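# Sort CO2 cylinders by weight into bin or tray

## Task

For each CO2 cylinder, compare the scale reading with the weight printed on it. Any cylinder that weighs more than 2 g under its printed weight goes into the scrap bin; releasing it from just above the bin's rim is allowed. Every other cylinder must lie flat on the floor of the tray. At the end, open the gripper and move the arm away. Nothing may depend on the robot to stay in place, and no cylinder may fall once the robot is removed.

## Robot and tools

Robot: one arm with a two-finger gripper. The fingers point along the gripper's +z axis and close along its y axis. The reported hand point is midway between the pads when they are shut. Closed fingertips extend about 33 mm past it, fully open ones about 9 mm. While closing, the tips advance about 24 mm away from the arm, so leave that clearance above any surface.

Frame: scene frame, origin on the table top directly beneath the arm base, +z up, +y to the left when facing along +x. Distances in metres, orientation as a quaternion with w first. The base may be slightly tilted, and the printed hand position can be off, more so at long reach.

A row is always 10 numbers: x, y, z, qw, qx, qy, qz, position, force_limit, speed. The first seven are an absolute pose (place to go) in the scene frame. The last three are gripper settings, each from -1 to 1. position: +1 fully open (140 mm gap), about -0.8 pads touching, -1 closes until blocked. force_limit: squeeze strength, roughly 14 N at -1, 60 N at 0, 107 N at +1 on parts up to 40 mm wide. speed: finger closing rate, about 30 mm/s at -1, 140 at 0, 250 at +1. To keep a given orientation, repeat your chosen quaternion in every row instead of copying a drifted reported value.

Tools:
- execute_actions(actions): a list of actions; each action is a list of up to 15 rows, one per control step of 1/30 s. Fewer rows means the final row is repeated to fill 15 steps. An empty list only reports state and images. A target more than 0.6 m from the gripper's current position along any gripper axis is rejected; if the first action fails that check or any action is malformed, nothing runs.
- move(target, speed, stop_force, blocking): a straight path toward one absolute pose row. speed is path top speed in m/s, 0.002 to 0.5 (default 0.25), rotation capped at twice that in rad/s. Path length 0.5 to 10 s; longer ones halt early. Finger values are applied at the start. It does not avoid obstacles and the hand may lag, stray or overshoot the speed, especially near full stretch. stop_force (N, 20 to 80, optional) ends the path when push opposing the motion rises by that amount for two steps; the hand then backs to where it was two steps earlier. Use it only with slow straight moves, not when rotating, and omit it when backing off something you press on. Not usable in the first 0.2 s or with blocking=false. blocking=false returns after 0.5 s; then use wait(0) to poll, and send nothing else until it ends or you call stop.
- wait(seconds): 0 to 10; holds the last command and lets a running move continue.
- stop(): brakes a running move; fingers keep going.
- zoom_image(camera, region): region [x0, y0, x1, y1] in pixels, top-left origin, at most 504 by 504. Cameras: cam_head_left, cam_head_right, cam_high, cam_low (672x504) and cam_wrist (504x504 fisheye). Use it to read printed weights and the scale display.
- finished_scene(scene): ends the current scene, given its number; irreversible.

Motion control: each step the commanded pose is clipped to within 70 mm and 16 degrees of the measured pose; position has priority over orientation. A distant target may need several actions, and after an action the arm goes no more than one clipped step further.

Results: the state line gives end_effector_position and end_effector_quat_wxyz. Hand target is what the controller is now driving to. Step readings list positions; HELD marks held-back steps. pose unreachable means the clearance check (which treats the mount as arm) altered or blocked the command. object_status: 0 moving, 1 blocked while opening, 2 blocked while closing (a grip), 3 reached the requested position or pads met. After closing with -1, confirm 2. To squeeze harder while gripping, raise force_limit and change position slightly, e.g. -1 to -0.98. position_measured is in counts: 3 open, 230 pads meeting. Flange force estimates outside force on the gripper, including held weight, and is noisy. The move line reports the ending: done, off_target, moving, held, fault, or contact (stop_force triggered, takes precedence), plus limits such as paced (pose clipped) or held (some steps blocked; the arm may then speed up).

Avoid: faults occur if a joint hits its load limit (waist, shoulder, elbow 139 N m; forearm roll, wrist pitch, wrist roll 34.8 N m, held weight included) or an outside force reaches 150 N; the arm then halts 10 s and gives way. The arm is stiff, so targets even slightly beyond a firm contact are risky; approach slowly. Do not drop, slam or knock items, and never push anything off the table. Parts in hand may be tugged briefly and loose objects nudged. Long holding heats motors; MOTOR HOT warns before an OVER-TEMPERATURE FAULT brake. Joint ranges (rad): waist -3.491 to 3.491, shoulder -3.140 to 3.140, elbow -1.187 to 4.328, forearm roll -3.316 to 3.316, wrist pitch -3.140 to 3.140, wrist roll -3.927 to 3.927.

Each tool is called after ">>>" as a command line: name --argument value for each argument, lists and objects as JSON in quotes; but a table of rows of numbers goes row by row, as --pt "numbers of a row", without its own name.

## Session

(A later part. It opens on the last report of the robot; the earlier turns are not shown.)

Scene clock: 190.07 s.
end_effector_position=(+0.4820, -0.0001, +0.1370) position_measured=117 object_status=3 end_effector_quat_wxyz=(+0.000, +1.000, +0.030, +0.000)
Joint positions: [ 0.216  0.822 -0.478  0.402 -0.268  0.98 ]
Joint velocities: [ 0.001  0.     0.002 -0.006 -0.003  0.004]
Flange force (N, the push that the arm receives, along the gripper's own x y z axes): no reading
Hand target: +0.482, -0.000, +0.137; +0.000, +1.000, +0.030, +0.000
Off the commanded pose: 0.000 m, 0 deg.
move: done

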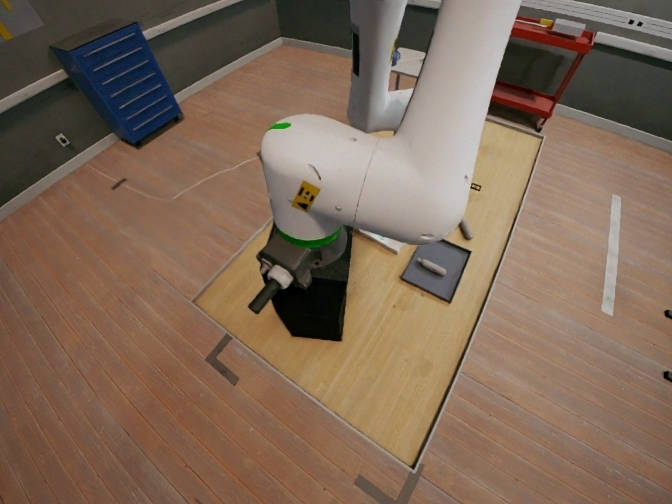

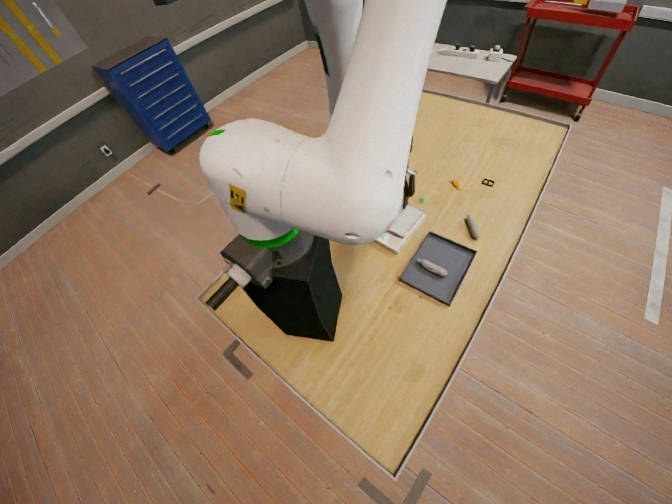

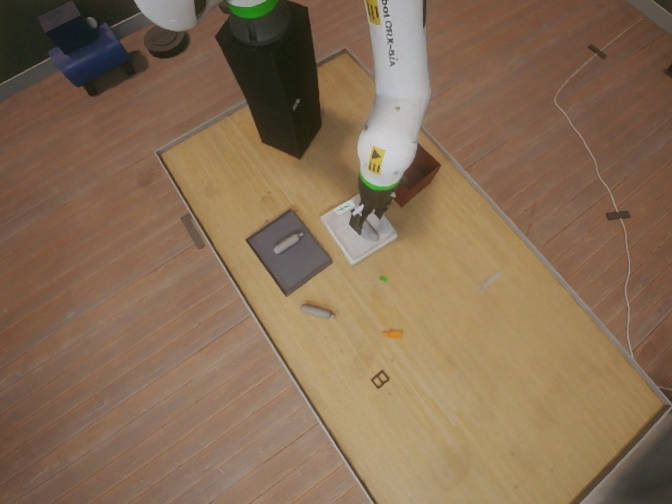

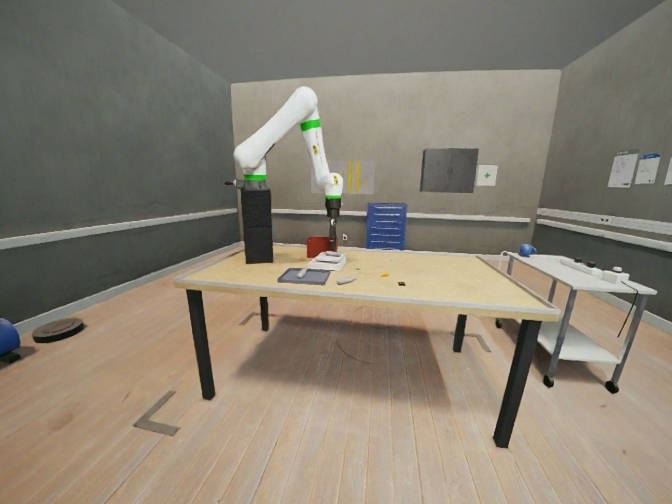

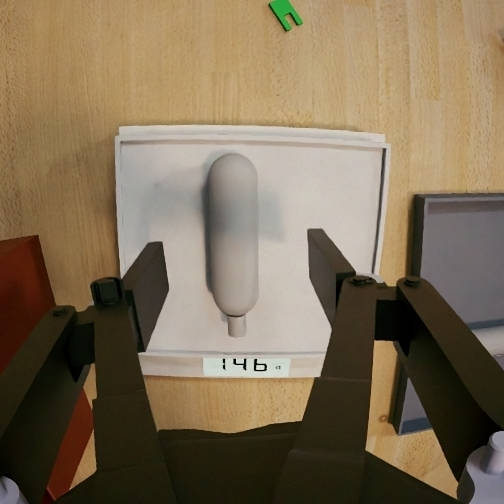

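>>> move --target '[0.482,0.0,0.112,0,1,0.03,0,0.1,-0.3,0]' --speed 0.04

>>> move --target '[0.482,0.0,0.112,0,1,0.03,0,-1,-0.3,-0.3]'

>>> move --target '[0.49,0.02,0.21,0,0.991,0,-0.13,-1,-0.3,0]' --speed 0.15

>>> move --target '[0.403,0.22,0.2,0.08,0.985,0,-0.15,-1,-0.3,0]' --speed 0.2

>>> move --target '[0.403,0.22,0.14,0.08,0.985,0,-0.15,-1,-0.3,0]' --speed 0.06

>>> move --target '[0.403,0.22,0.14,0.08,0.985,0,-0.15,-0.3,-0.3,0]'

>>> move --target '[0.44,0.22,0.23,0.08,0.985,0,-0.15,-0.3,-0.3,0]'

>>> move --target '[0.62,-0.2,0.2,0,0.946,0.326,0,-0.1,-0.3,0]' --speed 0.35

>>> move --target '[0.615,-0.275,0.09,0,0.946,0.326,0,-0.1,-0.3,0]'

Scene clock: 200.67 s.
end_effector_position=(+0.4820, -0.0000, +0.1121) position_measured=117 object_status=3 end_effector_quat_wxyz=(-0.000, +1.000, +0.030, -0.000)
Joint positions: [ 0.196  0.88  -0.484  0.517 -0.209  0.882]
Joint velocities: [-0.005  0.003 -0.015  0.049  0.012 -0.045]
Flange force (N, the push that the arm receives, along the gripper's own x y z axes): no reading
Hand target: +0.482, -0.000, +0.112; -0.000, +1.000, +0.030, -0.000
Off the commanded pose: 0.000 m, 0 deg.
move: done

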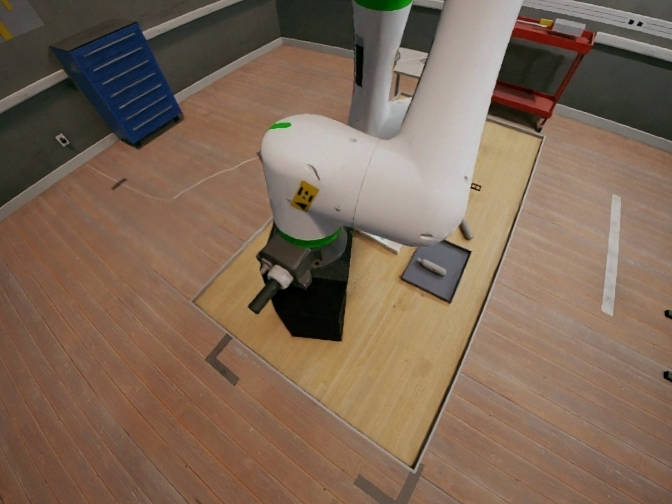

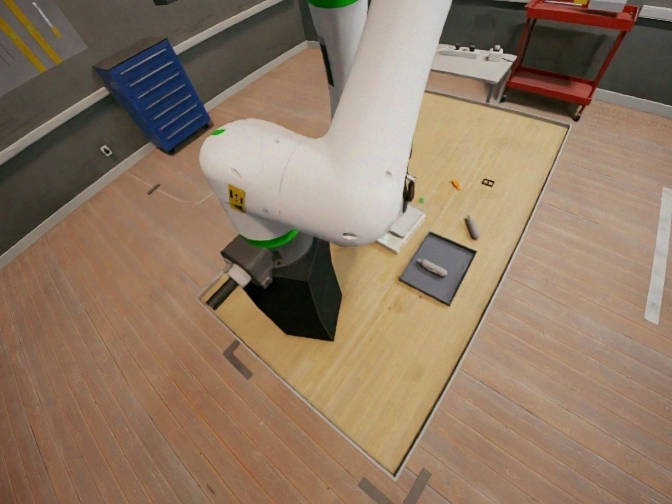

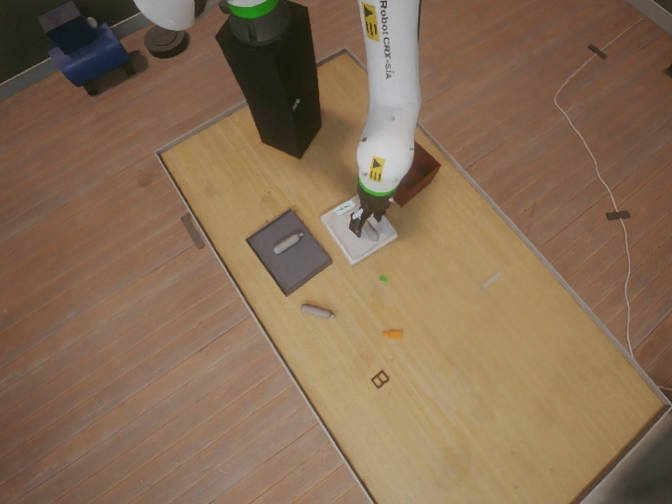

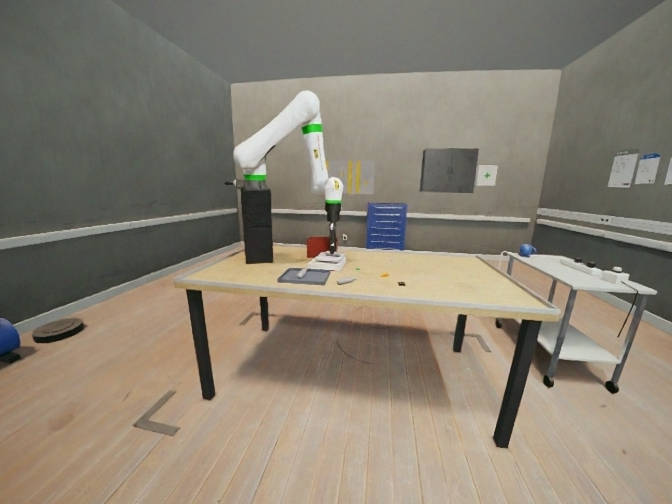

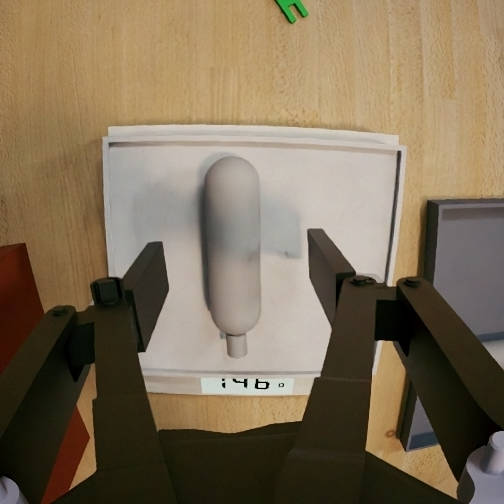

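Scene clock: 201.37 s.
end_effector_position=(+0.4820, -0.0000, +0.1120) position_measured=194 object_status=2 end_effector_quat_wxyz=(-0.000, +1.000, +0.030, -0.000)
Joint positions: [ 0.196  0.88  -0.485  0.523 -0.208  0.876]
Joint velocities: [-0.    -0.001 -0.001  0.003  0.001 -0.004]
Flange force (N, the push that the arm receives, along the gripper's own x y z axes): no reading
Hand target: +0.482, -0.000, +0.112; -0.000, +1.000, +0.030, -0.000
Off the commanded pose: 0.000 m, 0 deg.
move: done

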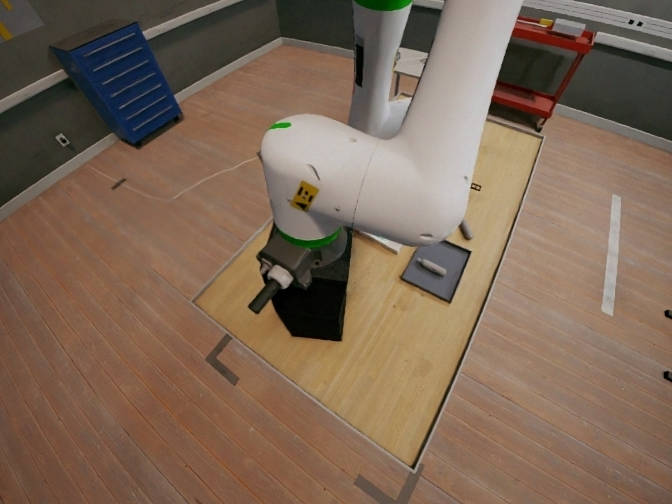

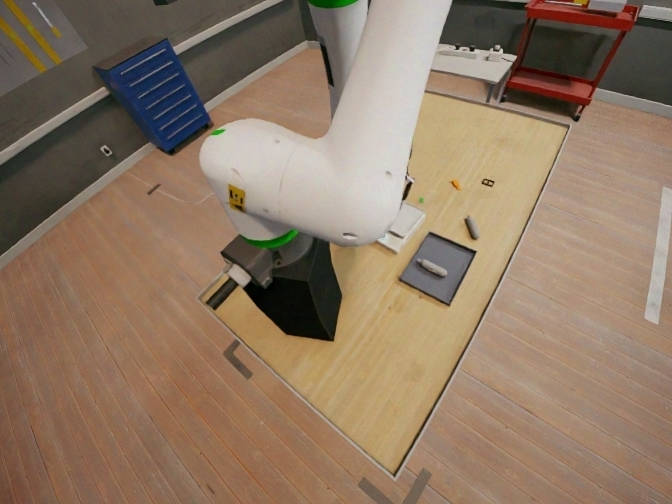

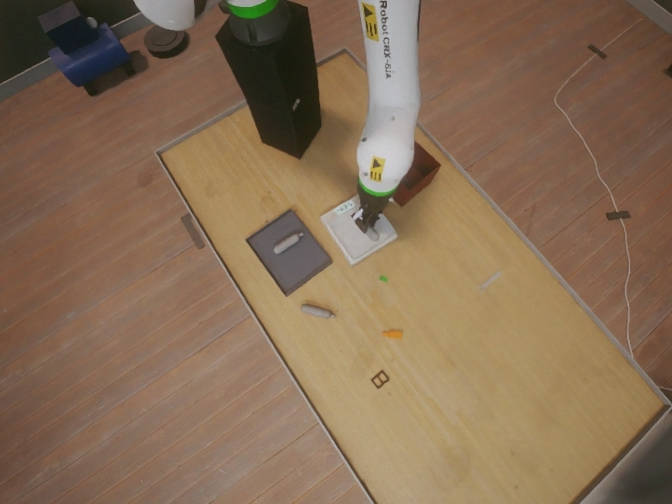

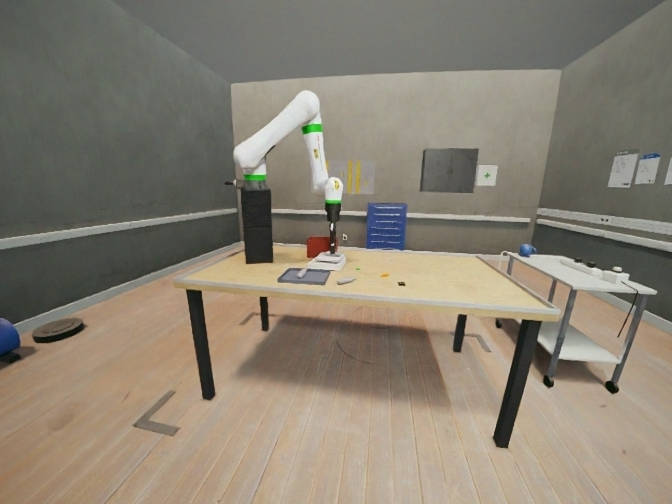

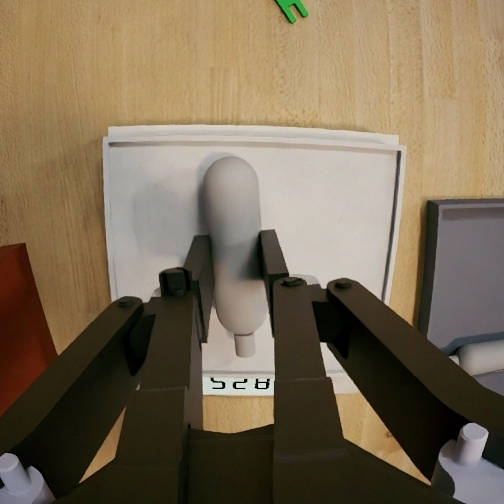

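Scene clock: 202.67 s.
end_effector_position=(+0.4901, +0.0206, +0.2100) position_measured=194 object_status=2 end_effector_quat_wxyz=(-0.001, +0.991, +0.000, -0.130)
Joint positions: [ 0.234  0.815 -0.105  0.037 -0.881  1.252]
Joint velocities: [-0.     0.     0.003 -0.001 -0.003  0.002]
Flange force (N, the push that the arm receives, along the gripper's own x y z axes): [-8.9 0.7 -0.8]
Hand target: +0.490, +0.021, +0.210; -0.001, +0.991, +0.000, -0.130
Off the commanded pose: 0.001 m, 0 deg.
move: done

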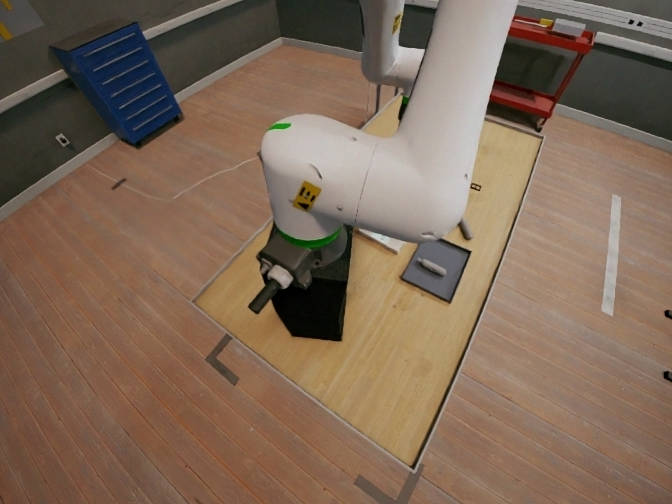

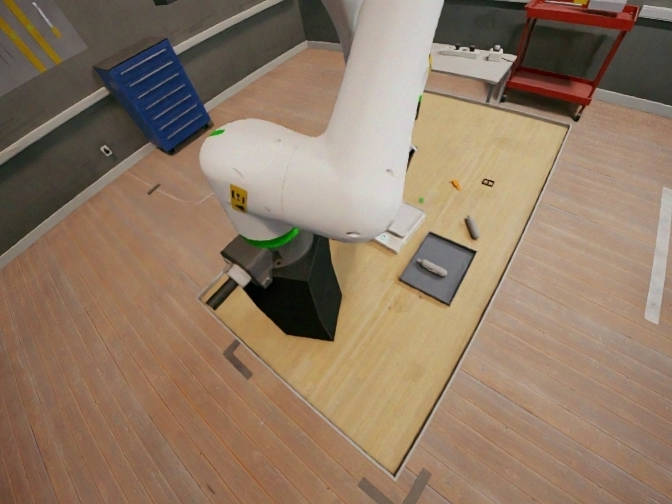

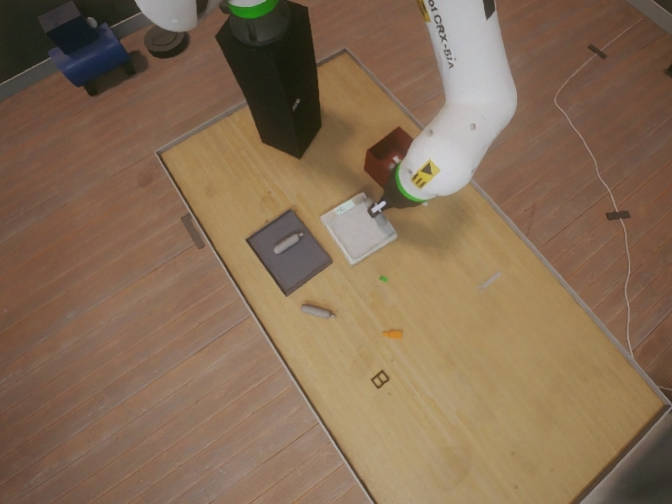

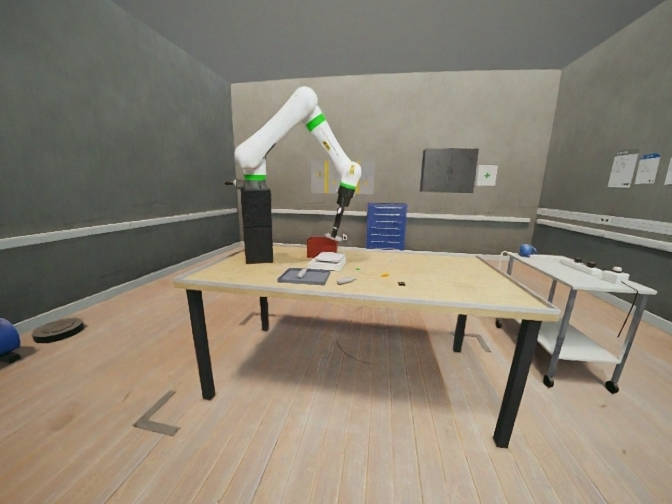

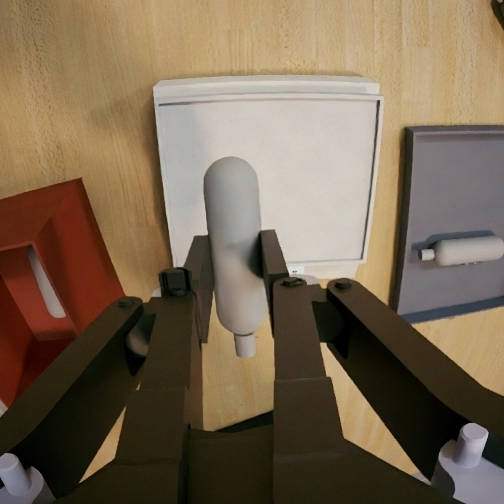

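Scene clock: 204.20 s.
end_effector_position=(+0.4031, +0.2189, +0.2001) position_measured=194 object_status=2 end_effector_quat_wxyz=(+0.081, +0.985, -0.000, -0.150)
Joint positions: [ 0.693  0.908 -0.074  0.019 -0.948  0.8  ]
Joint velocities: [ 0.001  0.002  0.001 -0.    -0.    -0.002]
Flange force (N, the push that the arm receives, along the gripper's own x y z axes): [-4.5 -0.7 -1.7]
Hand target: +0.403, +0.219, +0.200; +0.081, +0.985, -0.000, -0.150
Off the commanded pose: 0.001 m, 0 deg.
move: done

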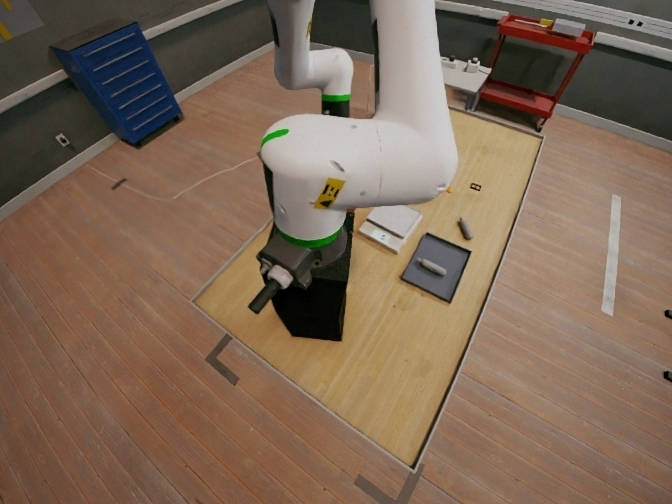

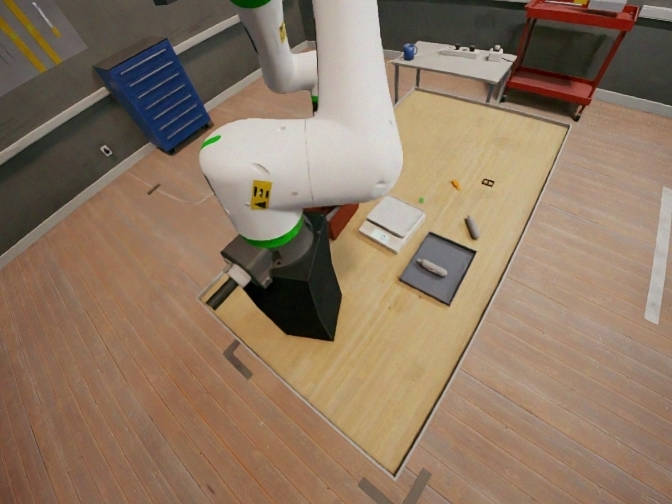

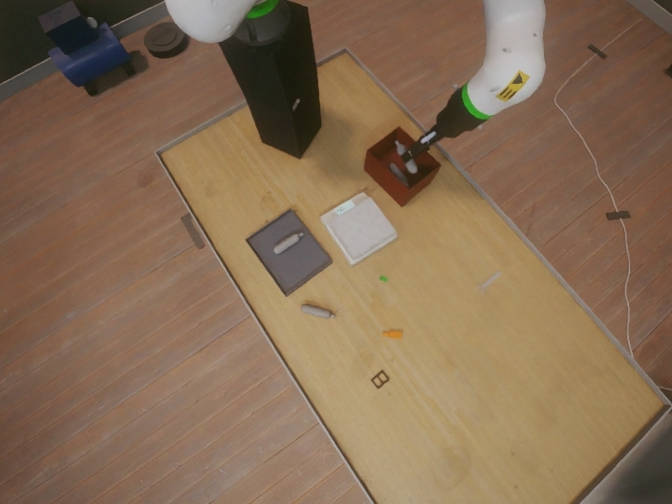

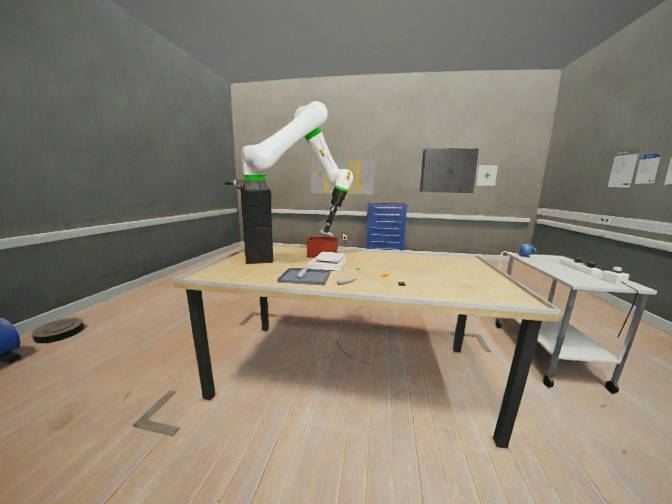

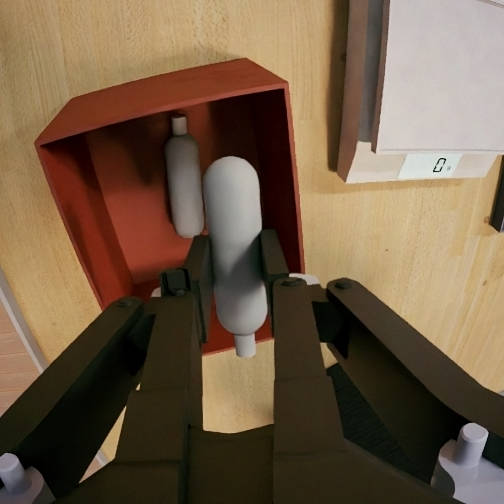

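Scene clock: 205.50 s.
end_effector_position=(+0.4029, +0.2199, +0.1401) position_measured=194 object_status=2 end_effector_quat_wxyz=(+0.080, +0.985, -0.000, -0.150)
Joint positions: [ 0.682  1.032 -0.031  0.023 -0.867  0.806]
Joint velocities: [-0.     0.001  0.001 -0.     0.001  0.001]
Flange force (N, the push that the arm receives, along the gripper's own x y z axes): [-5.4 2.5 -2.1]
Hand target: +0.403, +0.220, +0.140; +0.080, +0.985, -0.000, -0.150
Off the commanded pose: 0.000 m, 0 deg.
move: done

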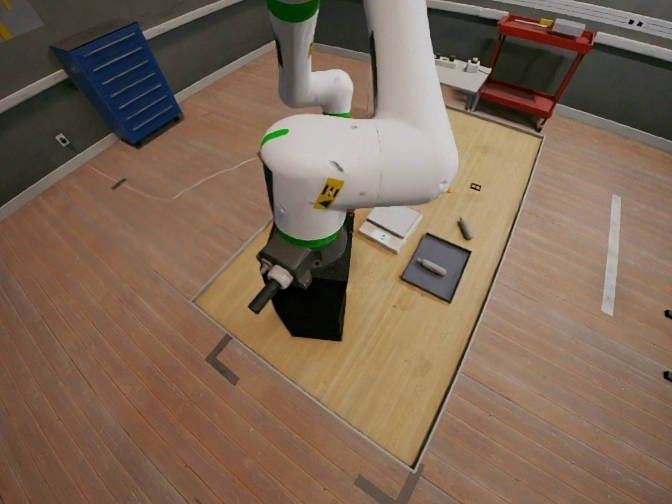

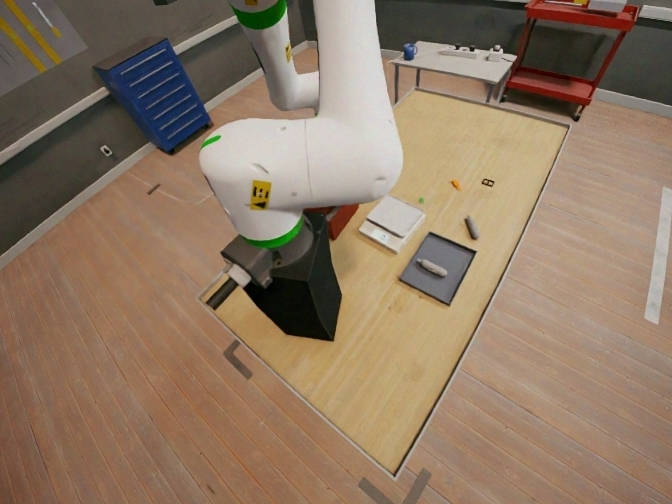

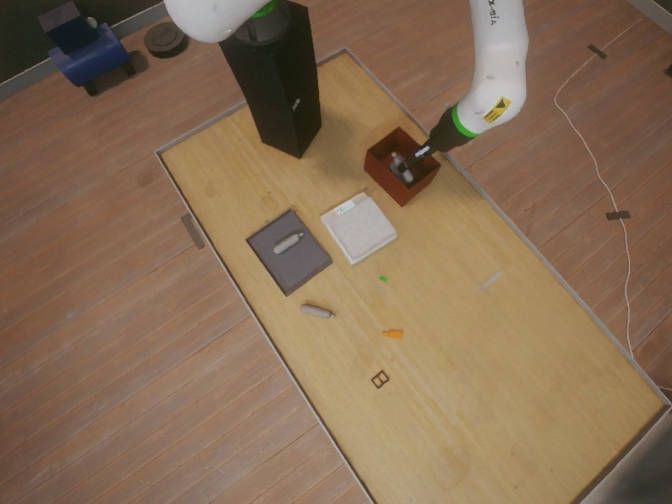

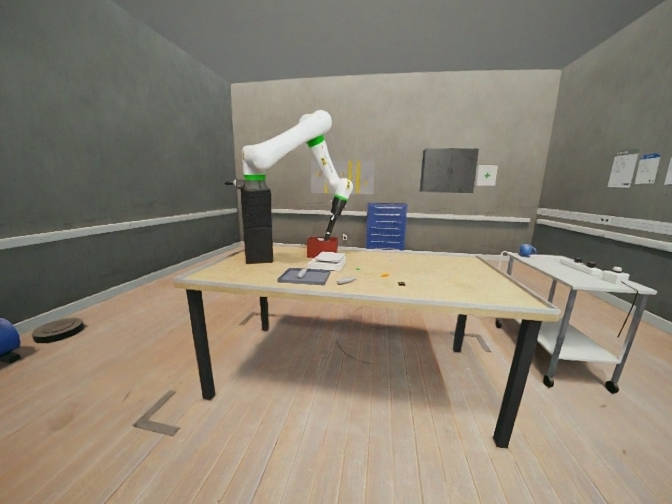

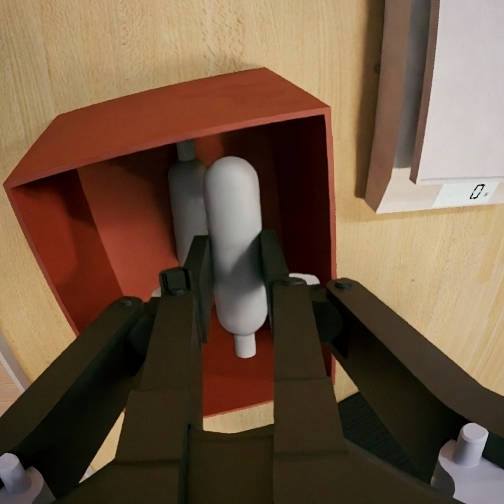

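Scene clock: 206.20 s.
end_effector_position=(+0.4030, +0.2200, +0.1400) position_measured=167 object_status=3 end_effector_quat_wxyz=(+0.080, +0.985, +0.000, -0.150)
Joint positions: [ 0.682  1.032 -0.03   0.023 -0.867  0.806]
Joint velocities: [ 0.    -0.001  0.     0.    -0.002 -0.002]
Flange force (N, the push that the arm receives, along the gripper's own x y z axes): [-7.9 5.1 -4.1]
Hand target: +0.403, +0.220, +0.140; +0.080, +0.985, +0.000, -0.150
Off the commanded pose: 0.000 m, 0 deg.
move: done

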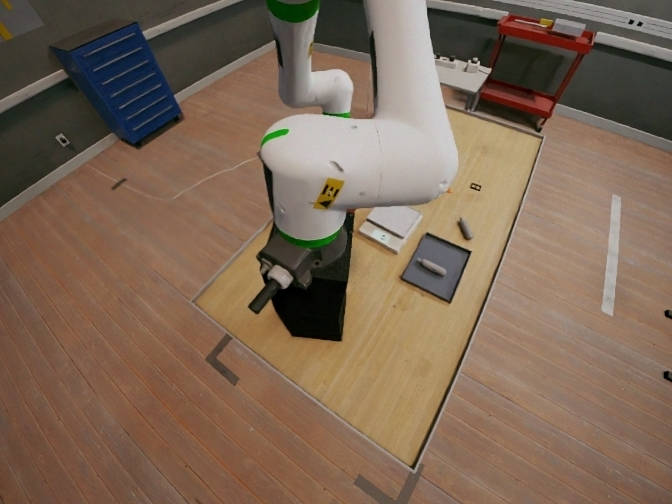

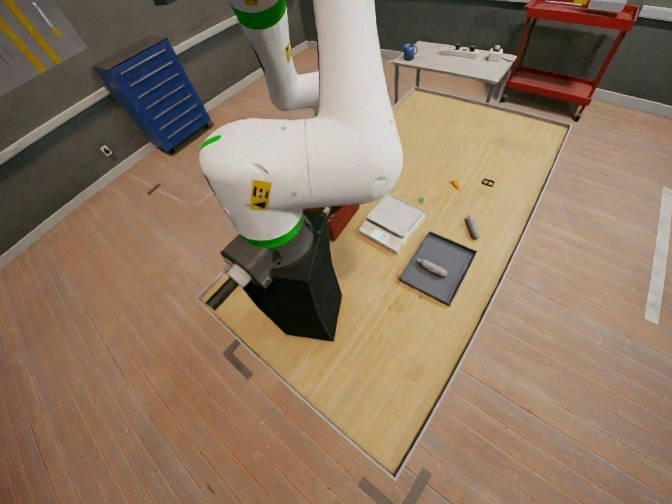

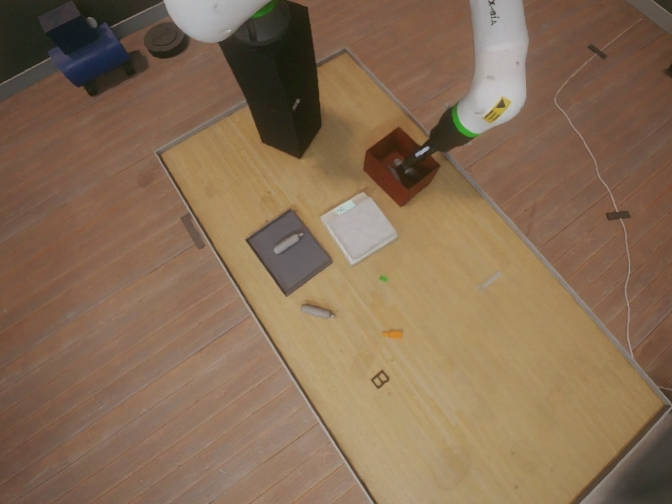

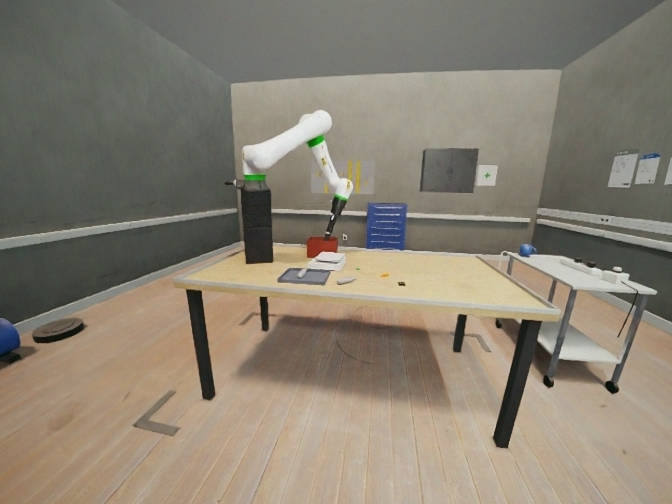

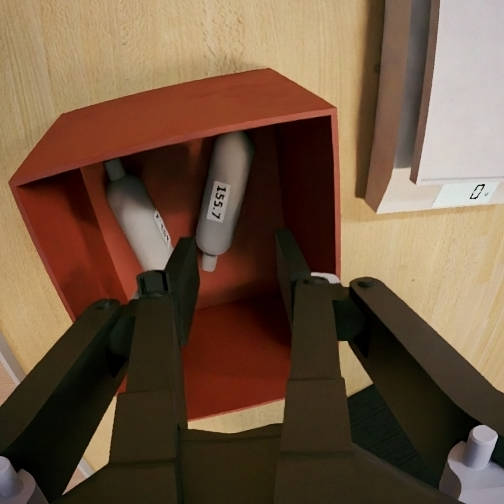

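Scene clock: 207.03 s.
end_effector_position=(+0.4401, +0.2202, +0.2298) position_measured=167 object_status=3 end_effector_quat_wxyz=(+0.080, +0.985, +0.000, -0.150)
Joint positions: [ 0.657  0.897  0.018  0.031 -1.05   0.83 ]
Joint velocities: [-0.    -0.002  0.001  0.    -0.003  0.001]
Flange force (N, the push that the arm receives, along the gripper's own x y z axes): [-2.5 -0.5 -1.3]
Hand target: +0.440, +0.220, +0.230; +0.080, +0.985, +0.000, -0.150
Off the commanded pose: 0.000 m, 0 deg.
move: done

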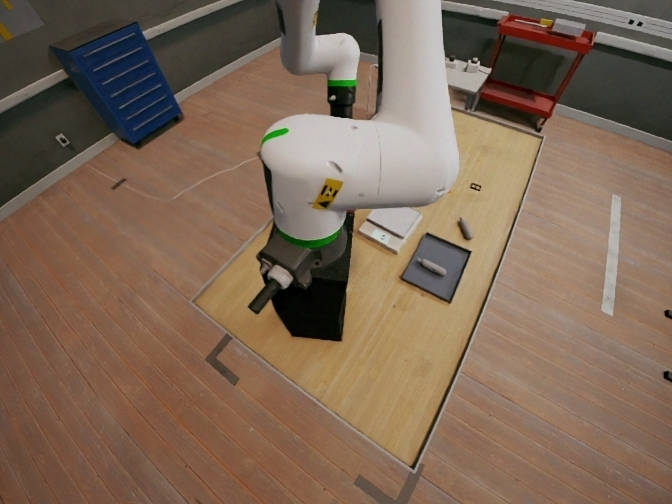

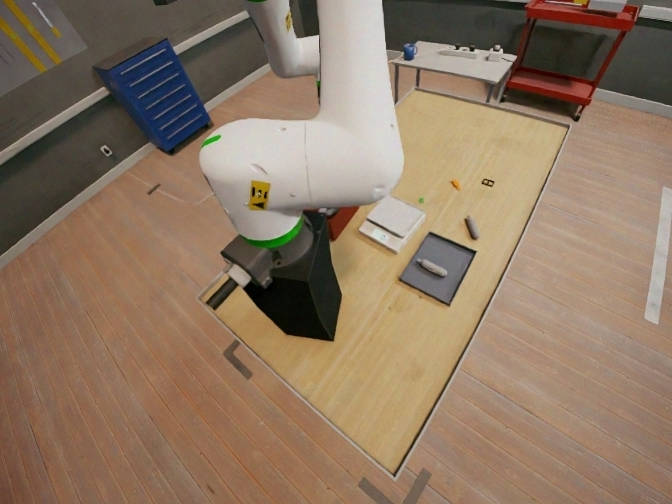

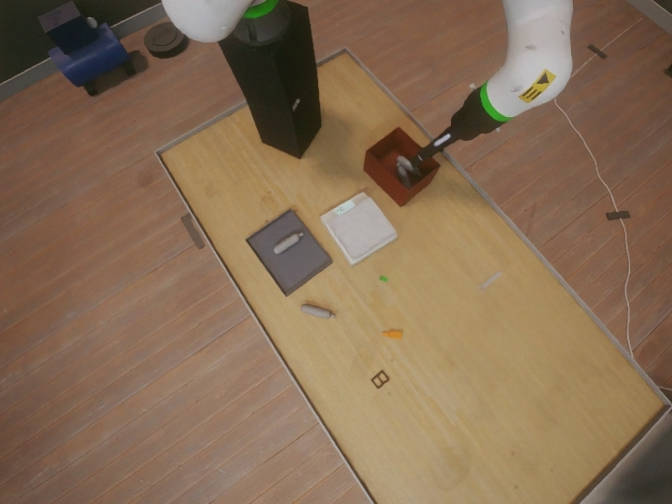

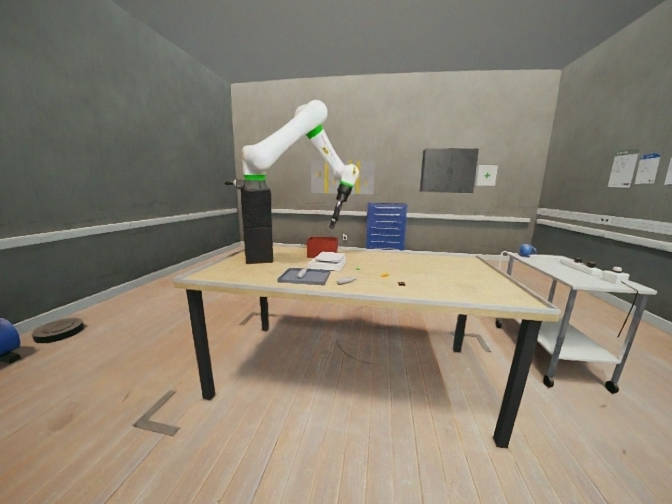

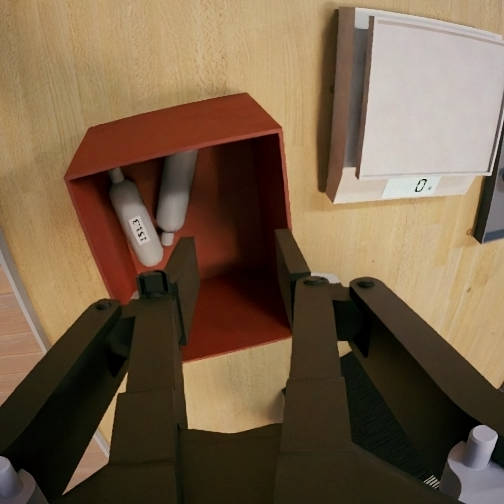

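Scene clock: 208.97 s.
end_effector_position=(+0.6201, -0.1982, +0.1994) position_measured=141 object_status=3 end_effector_quat_wxyz=(-0.001, +0.945, +0.326, +0.001)
Joint positions: [-0.14   0.879  0.083  0.132 -0.721  2.232]
Joint velocities: [-0.002  0.004  0.007 -0.005 -0.007  0.007]
Flange force (N, the push that the arm receives, along the gripper's own x y z axes): [-1.3 -7.0 -4.3]
Hand target: +0.620, -0.198, +0.199; -0.001, +0.945, +0.326, +0.000
Off the commanded pose: 0.002 m, 0 deg.
move: done

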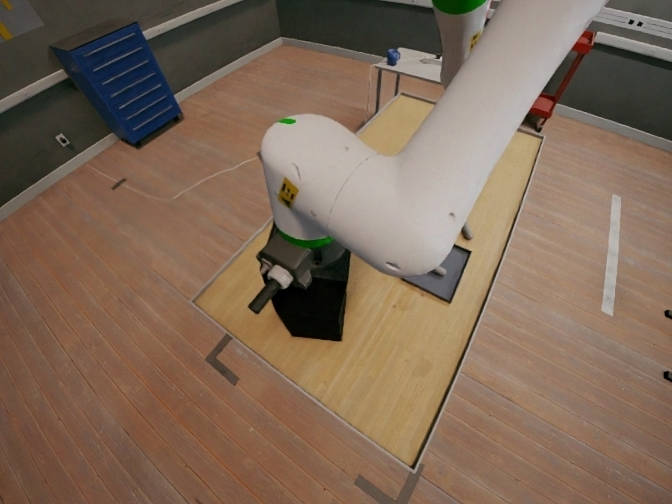

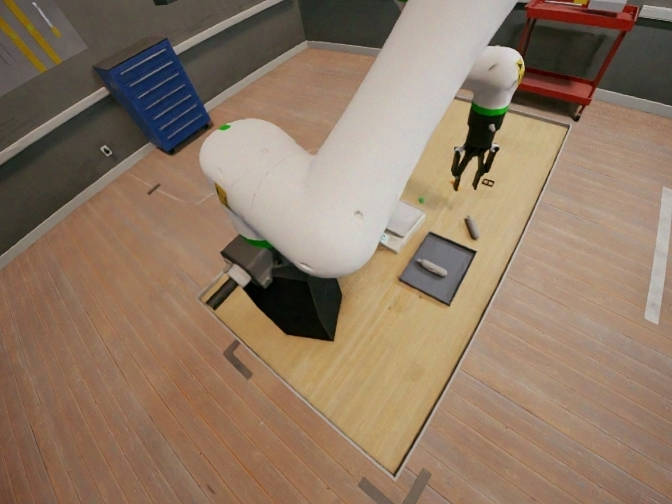

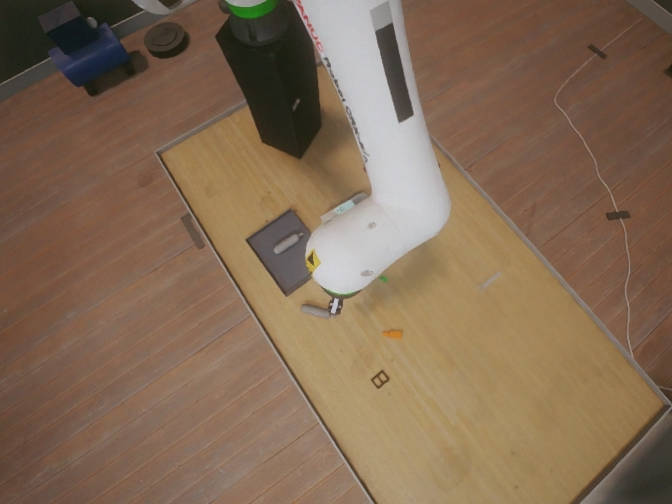

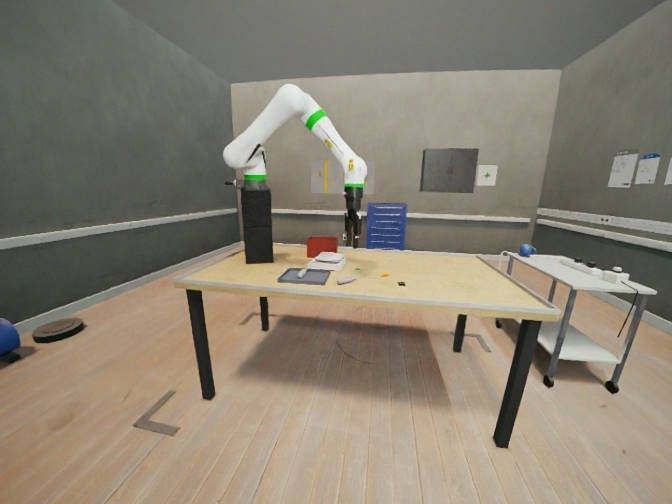

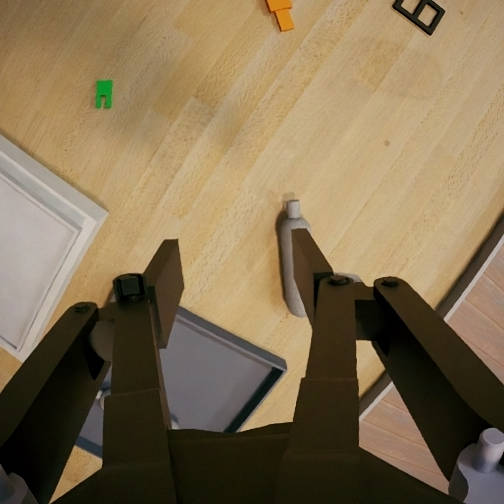

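Scene clock: 209.97 s.
end_effector_position=(+0.6149, -0.2747, +0.0901) position_measured=141 object_status=3 end_effector_quat_wxyz=(-0.000, +0.945, +0.326, +0.000)
Joint positions: [-0.271  1.114  0.246  0.135 -0.638  2.354]
Joint velocities: [-0.001  0.002  0.002 -0.001  0.    -0.001]
Flange force (N, the push that the arm receives, along the gripper's own x y z axes): [-4.8 -10.1 -6.1]
Hand target: +0.615, -0.275, +0.090; -0.000, +0.945, +0.326, +0.000
Off the commanded pose: 0.000 m, 0 deg.
move: done

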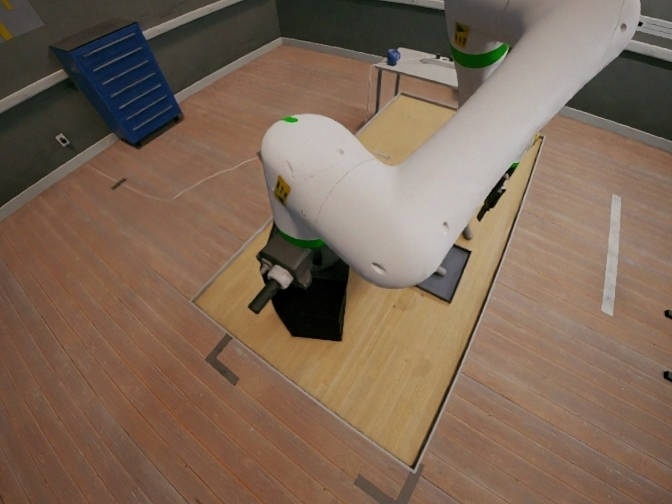

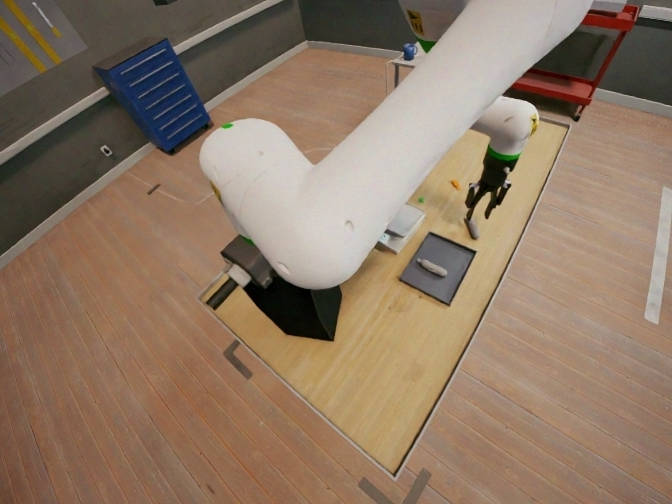

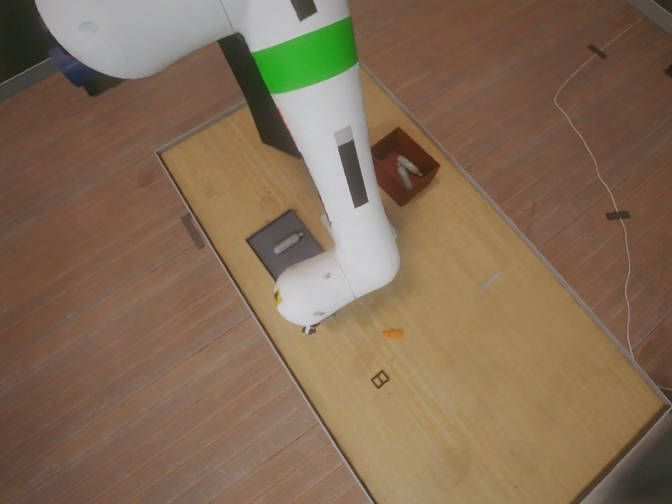

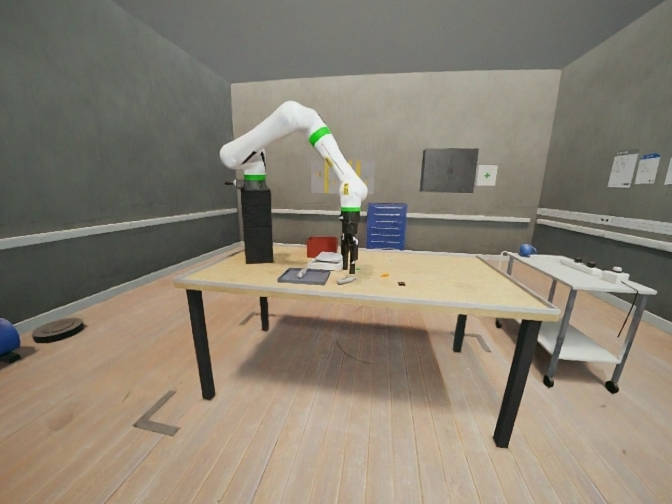

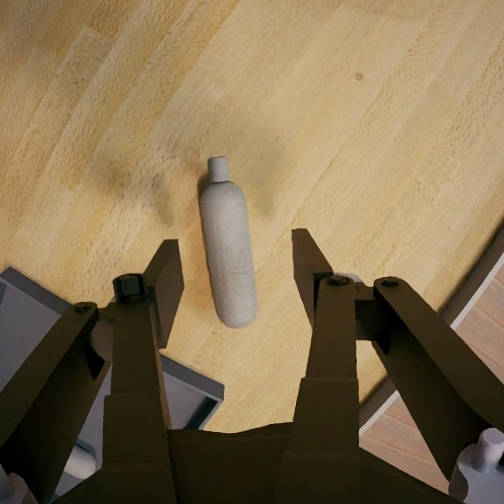

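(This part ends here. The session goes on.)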